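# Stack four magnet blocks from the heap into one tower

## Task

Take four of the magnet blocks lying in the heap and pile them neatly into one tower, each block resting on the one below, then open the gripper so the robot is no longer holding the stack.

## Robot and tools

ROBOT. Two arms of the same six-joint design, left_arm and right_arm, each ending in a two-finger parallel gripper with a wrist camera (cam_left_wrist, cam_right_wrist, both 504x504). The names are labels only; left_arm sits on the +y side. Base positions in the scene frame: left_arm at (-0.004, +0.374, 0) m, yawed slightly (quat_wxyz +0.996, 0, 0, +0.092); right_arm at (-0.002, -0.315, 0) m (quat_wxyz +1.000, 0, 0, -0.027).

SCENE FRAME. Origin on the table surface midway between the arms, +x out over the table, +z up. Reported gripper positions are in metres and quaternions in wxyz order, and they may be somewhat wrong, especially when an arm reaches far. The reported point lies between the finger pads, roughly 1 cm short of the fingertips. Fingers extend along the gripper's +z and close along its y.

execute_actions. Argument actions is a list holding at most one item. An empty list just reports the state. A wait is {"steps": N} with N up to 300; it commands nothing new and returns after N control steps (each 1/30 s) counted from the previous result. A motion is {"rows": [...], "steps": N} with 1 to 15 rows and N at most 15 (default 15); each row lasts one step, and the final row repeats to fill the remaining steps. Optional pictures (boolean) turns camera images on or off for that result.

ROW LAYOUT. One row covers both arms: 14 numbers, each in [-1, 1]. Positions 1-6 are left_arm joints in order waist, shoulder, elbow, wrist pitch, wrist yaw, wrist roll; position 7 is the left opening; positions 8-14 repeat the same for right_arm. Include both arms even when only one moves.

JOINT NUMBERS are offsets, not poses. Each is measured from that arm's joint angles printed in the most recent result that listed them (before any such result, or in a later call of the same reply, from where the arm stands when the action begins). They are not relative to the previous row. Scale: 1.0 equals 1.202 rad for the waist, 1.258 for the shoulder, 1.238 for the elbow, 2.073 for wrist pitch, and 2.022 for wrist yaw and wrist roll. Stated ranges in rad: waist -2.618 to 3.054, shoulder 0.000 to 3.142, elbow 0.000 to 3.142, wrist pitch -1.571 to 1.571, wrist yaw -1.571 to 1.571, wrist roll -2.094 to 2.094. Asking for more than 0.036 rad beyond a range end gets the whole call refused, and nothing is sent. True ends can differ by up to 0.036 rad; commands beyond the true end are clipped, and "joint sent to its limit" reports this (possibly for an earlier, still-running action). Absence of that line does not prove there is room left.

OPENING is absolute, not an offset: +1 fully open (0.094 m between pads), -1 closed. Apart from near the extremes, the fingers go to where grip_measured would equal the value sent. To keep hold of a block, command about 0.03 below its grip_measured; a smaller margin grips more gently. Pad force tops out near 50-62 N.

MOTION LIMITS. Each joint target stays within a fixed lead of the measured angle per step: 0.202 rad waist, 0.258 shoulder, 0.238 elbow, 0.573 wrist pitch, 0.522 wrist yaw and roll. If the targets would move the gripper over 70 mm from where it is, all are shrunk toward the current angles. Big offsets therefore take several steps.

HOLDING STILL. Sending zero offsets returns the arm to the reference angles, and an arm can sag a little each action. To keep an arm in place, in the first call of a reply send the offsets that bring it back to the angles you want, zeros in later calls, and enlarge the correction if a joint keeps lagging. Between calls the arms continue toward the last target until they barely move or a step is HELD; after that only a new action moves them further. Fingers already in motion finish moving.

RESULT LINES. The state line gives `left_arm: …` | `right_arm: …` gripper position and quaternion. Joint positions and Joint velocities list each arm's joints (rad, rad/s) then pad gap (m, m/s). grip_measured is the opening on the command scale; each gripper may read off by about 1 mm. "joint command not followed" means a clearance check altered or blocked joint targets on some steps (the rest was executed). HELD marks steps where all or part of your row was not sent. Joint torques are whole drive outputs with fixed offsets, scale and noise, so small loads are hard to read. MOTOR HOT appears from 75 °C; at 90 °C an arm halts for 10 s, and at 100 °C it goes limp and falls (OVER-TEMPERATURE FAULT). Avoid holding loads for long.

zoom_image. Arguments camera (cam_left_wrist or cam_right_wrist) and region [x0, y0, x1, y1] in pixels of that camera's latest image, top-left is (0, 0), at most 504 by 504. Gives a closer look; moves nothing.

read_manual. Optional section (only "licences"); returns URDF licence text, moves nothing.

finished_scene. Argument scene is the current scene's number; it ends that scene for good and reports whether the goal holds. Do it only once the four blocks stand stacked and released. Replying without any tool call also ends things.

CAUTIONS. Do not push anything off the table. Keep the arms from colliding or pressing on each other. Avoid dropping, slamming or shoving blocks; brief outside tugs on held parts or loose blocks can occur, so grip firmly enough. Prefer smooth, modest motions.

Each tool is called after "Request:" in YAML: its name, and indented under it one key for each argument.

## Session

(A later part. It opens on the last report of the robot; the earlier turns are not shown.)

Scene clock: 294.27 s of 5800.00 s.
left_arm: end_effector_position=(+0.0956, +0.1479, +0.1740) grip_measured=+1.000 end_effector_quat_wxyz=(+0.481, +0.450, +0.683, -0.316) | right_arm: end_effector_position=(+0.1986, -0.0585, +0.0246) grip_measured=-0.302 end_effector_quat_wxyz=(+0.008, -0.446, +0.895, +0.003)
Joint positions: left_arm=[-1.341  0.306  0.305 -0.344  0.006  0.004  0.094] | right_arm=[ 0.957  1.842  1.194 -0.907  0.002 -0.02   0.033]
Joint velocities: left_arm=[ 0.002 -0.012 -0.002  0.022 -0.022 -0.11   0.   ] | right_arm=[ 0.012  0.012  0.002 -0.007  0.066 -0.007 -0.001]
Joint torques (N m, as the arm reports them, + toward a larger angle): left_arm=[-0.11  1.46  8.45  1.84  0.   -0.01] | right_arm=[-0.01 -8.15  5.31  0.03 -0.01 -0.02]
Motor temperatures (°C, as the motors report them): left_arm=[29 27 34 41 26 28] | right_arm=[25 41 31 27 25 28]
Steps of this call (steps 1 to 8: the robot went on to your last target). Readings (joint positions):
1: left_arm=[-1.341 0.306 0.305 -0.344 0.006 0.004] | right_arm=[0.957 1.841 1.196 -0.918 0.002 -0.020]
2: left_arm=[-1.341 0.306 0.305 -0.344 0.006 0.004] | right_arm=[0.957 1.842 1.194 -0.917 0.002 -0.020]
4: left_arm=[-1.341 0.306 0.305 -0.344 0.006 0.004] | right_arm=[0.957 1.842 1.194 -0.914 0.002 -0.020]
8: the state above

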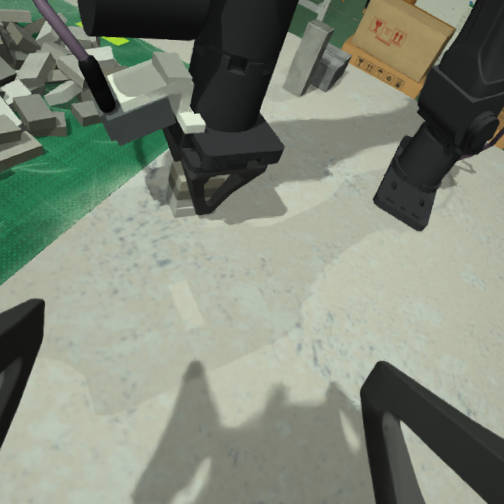

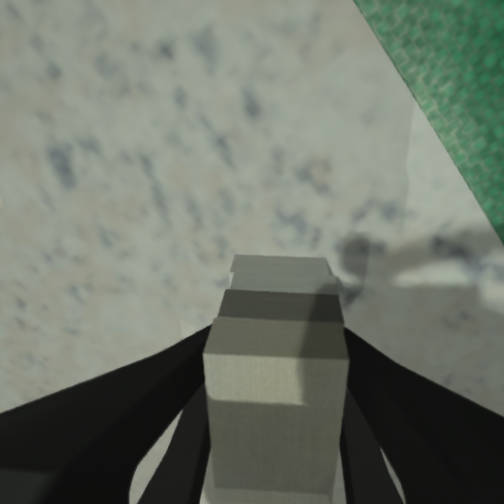

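Request:
execute_actions:
  actions:
    - {"rows":[[0,0,0,0,0,0,1,0,0,0,0,0,0,-0.35],[0,0,0,0,0,0,1,0,0,0,0,0,0,-0.39],[0,0,0,0,0,0,1,0,0,0,0,0,0,-0.42],[0,0,0,0,0,0,1,0,0,0,0,0,0,-0.44],[0,0,0,0,0,0,1,0,0,0,0,0,0,-0.46],[0,0,0,0,0,0,1,0,0,0,0,0,0,-0.475],[0,0,0,0,0,0,1,0,0,0,0,0,0,-0.49],[0,0,0,0,0,0,1,0,0,0,0,0,0,-0.49],[0,0,0,0,0,0,1,0,0,0,0,0,0,-0.49],[0,0,0,0,0,0,1,0,0,0,0,0,0,-0.49],[0,0,0,0,0,0,1,0,0,0,0,0,0,-0.44],[0,0,0,0,0,0,1,0,0,0,0,0,0,-0.3],[0,0,0,0,0,0,1,0,0,0,0,0,0,-0.1]],"steps":15}
  pictures: false

Request:
execute_actions:
  actions:
    - {"rows":[[0,0,0,0,0,0,1,0,-0.02,0.03,-0.02,0,0,0],[0,0,0,0,0,0,1,0,-0.03,0.05,-0.04,0,0,0],[0,0,0,0,0,0,1,0,-0.04,0.07,-0.06,0,0,0],[0,0,0,0,0,0,1,0,-0.055,0.09,-0.08,0,0,0],[0,0,0,0,0,0,1,0,-0.07,0.11,-0.1,0,0,0],[0,0,0,0,0,0,1,0,-0.085,0.13,-0.12,0,0,0],[0,0,0,0,0,0,1,0,-0.1,0.15,-0.14,0,0,0],[0,0,0,0,0,0,1,0,-0.115,0.17,-0.16,0,0,0],[0,0,0,0,0,0,1,0,-0.13,0.19,-0.18,0,0,0]],"steps":15}

Request:
zoom_image:
  camera: "cam_left_wrist"
  region: [140,110,260,230]

Scene clock: 301.33 s of 5800.00 s.
left_arm: end_effector_position=(+0.0956, +0.1479, +0.1740) grip_measured=+1.000 end_effector_quat_wxyz=(+0.481, +0.450, +0.683, -0.316) | right_arm: end_effector_position=(+0.1989, -0.0576, +0.0246) grip_measured=-0.108 end_effector_quat_wxyz=(+0.009, -0.446, +0.895, +0.004)
Joint positions: left_arm=[-1.341  0.306  0.305 -0.344  0.006  0.004  0.094] | right_arm=[ 0.957  1.842  1.194 -0.904 -0.    -0.02   0.042]
Joint velocities: left_arm=[-0.012  0.012 -0.012  0.007  0.051  0.037  0.   ] | right_arm=[ 0.002 -0.002  0.002  0.022  0.081  0.051  0.01 ]
Joint torques (N m, as the arm reports them, + toward a larger angle): left_arm=[ 0.02  1.44  8.46  1.84 -0.03 -0.03] | right_arm=[-0.07 -8.07  6.5  -0.23  0.   -0.01]
Motor temperatures (°C, as the motors report them): left_arm=[29 27 34 41 26 28] | right_arm=[25 41 31 27 25 28]
Steps of this call (steps 1 to 30: the robot went on to your last target; steps 31 to 90: nothing new was sent; then 3.57 s passed at rest; steps 91 to 105: all 15 steps of this action). Readings (joint positions):
91: left_arm=[-1.341 0.306 0.305 -0.344 0.006 0.004] | right_arm=[0.957 1.842 1.194 -0.904 0.002 -0.020]
92: left_arm=[-1.341 0.306 0.305 -0.344 0.006 0.004] | right_arm=[0.957 1.842 1.194 -0.904 0.002 -0.020]
94: left_arm=[-1.341 0.306 0.305 -0.344 0.006 0.004] | right_arm=[0.957 1.842 1.194 -0.904 0.002 -0.020]
98: left_arm=[-1.341 0.306 0.305 -0.344 0.006 0.004] | right_arm=[0.957 1.842 1.194 -0.904 -0.000 -0.020]
105: the state above

Scene clock: 301.83 s of 5800.00 s.
left_arm: end_effector_position=(+0.0956, +0.1479, +0.1740) grip_measured=+1.000 end_effector_quat_wxyz=(+0.481, +0.450, +0.683, -0.316) | right_arm: end_effector_position=(+0.1968, -0.0602, +0.1310) grip_measured=-0.002 end_effector_quat_wxyz=(+0.046, -0.445, +0.894, +0.022)
Joint positions: left_arm=[-1.341  0.306  0.305 -0.344  0.006  0.004  0.094] | right_arm=[ 0.957  1.67   1.417 -1.216 -0.    -0.02   0.047]
Joint velocities: left_arm=[ 0.017  0.022 -0.007  0.066  0.022  0.007  0.   ] | right_arm=[ 0.002  0.007  0.007 -0.256 -0.051 -0.037  0.001]
Joint torques (N m, as the arm reports them, + toward a larger angle): left_arm=[-0.11  1.41  8.55  1.83 -0.01  0.  ] | right_arm=[ 0.02 -6.28  8.27 -0.11 -0.01 -0.01]
Motor temperatures (°C, as the motors report them): left_arm=[29 27 34 41 26 28] | right_arm=[25 41 31 27 25 28]
Steps of this call (steps 1 to 15: all 15 steps of this action). Readings (joint positions):
1: left_arm=[-1.341 0.306 0.305 -0.344 0.006 0.004] | right_arm=[0.957 1.842 1.194 -0.907 -0.000 -0.020]
2: left_arm=[-1.341 0.306 0.305 -0.344 0.006 0.004] | right_arm=[0.957 1.841 1.198 -0.918 -0.000 -0.020]
4: left_arm=[-1.341 0.306 0.305 -0.344 0.006 0.004] | right_arm=[0.957 1.833 1.222 -0.964 -0.000 -0.020]
8: left_arm=[-1.341 0.306 0.305 -0.344 0.006 0.004] | right_arm=[0.957 1.768 1.318 -1.084 -0.000 -0.020]
15: the state above

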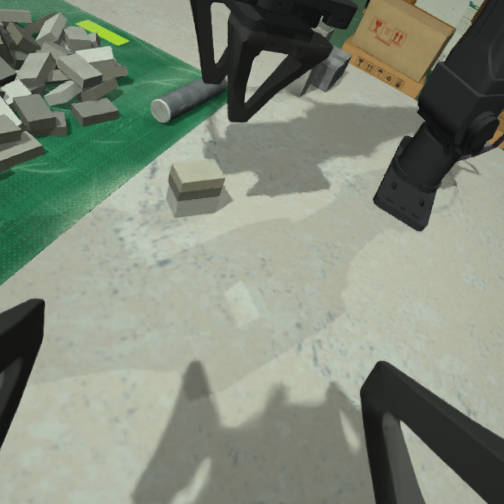

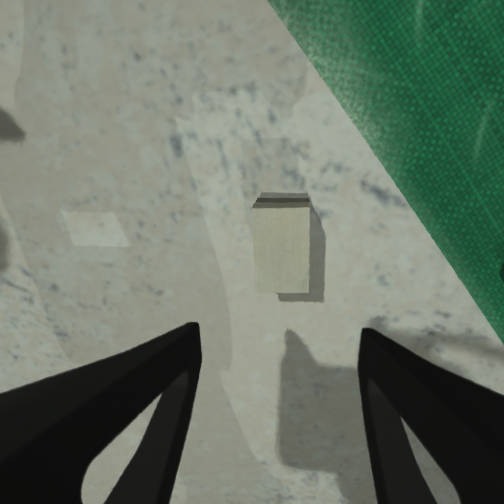

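Region (140, 110, 260, 230) of cam_left_wrist's 504x504 image, scaled by 4.200, with more detail than that image has.

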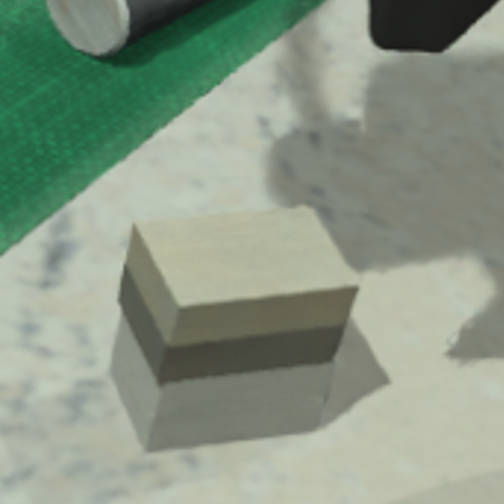

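Request:
finished_scene:
  scene: 1

The scene is finished: the task was done.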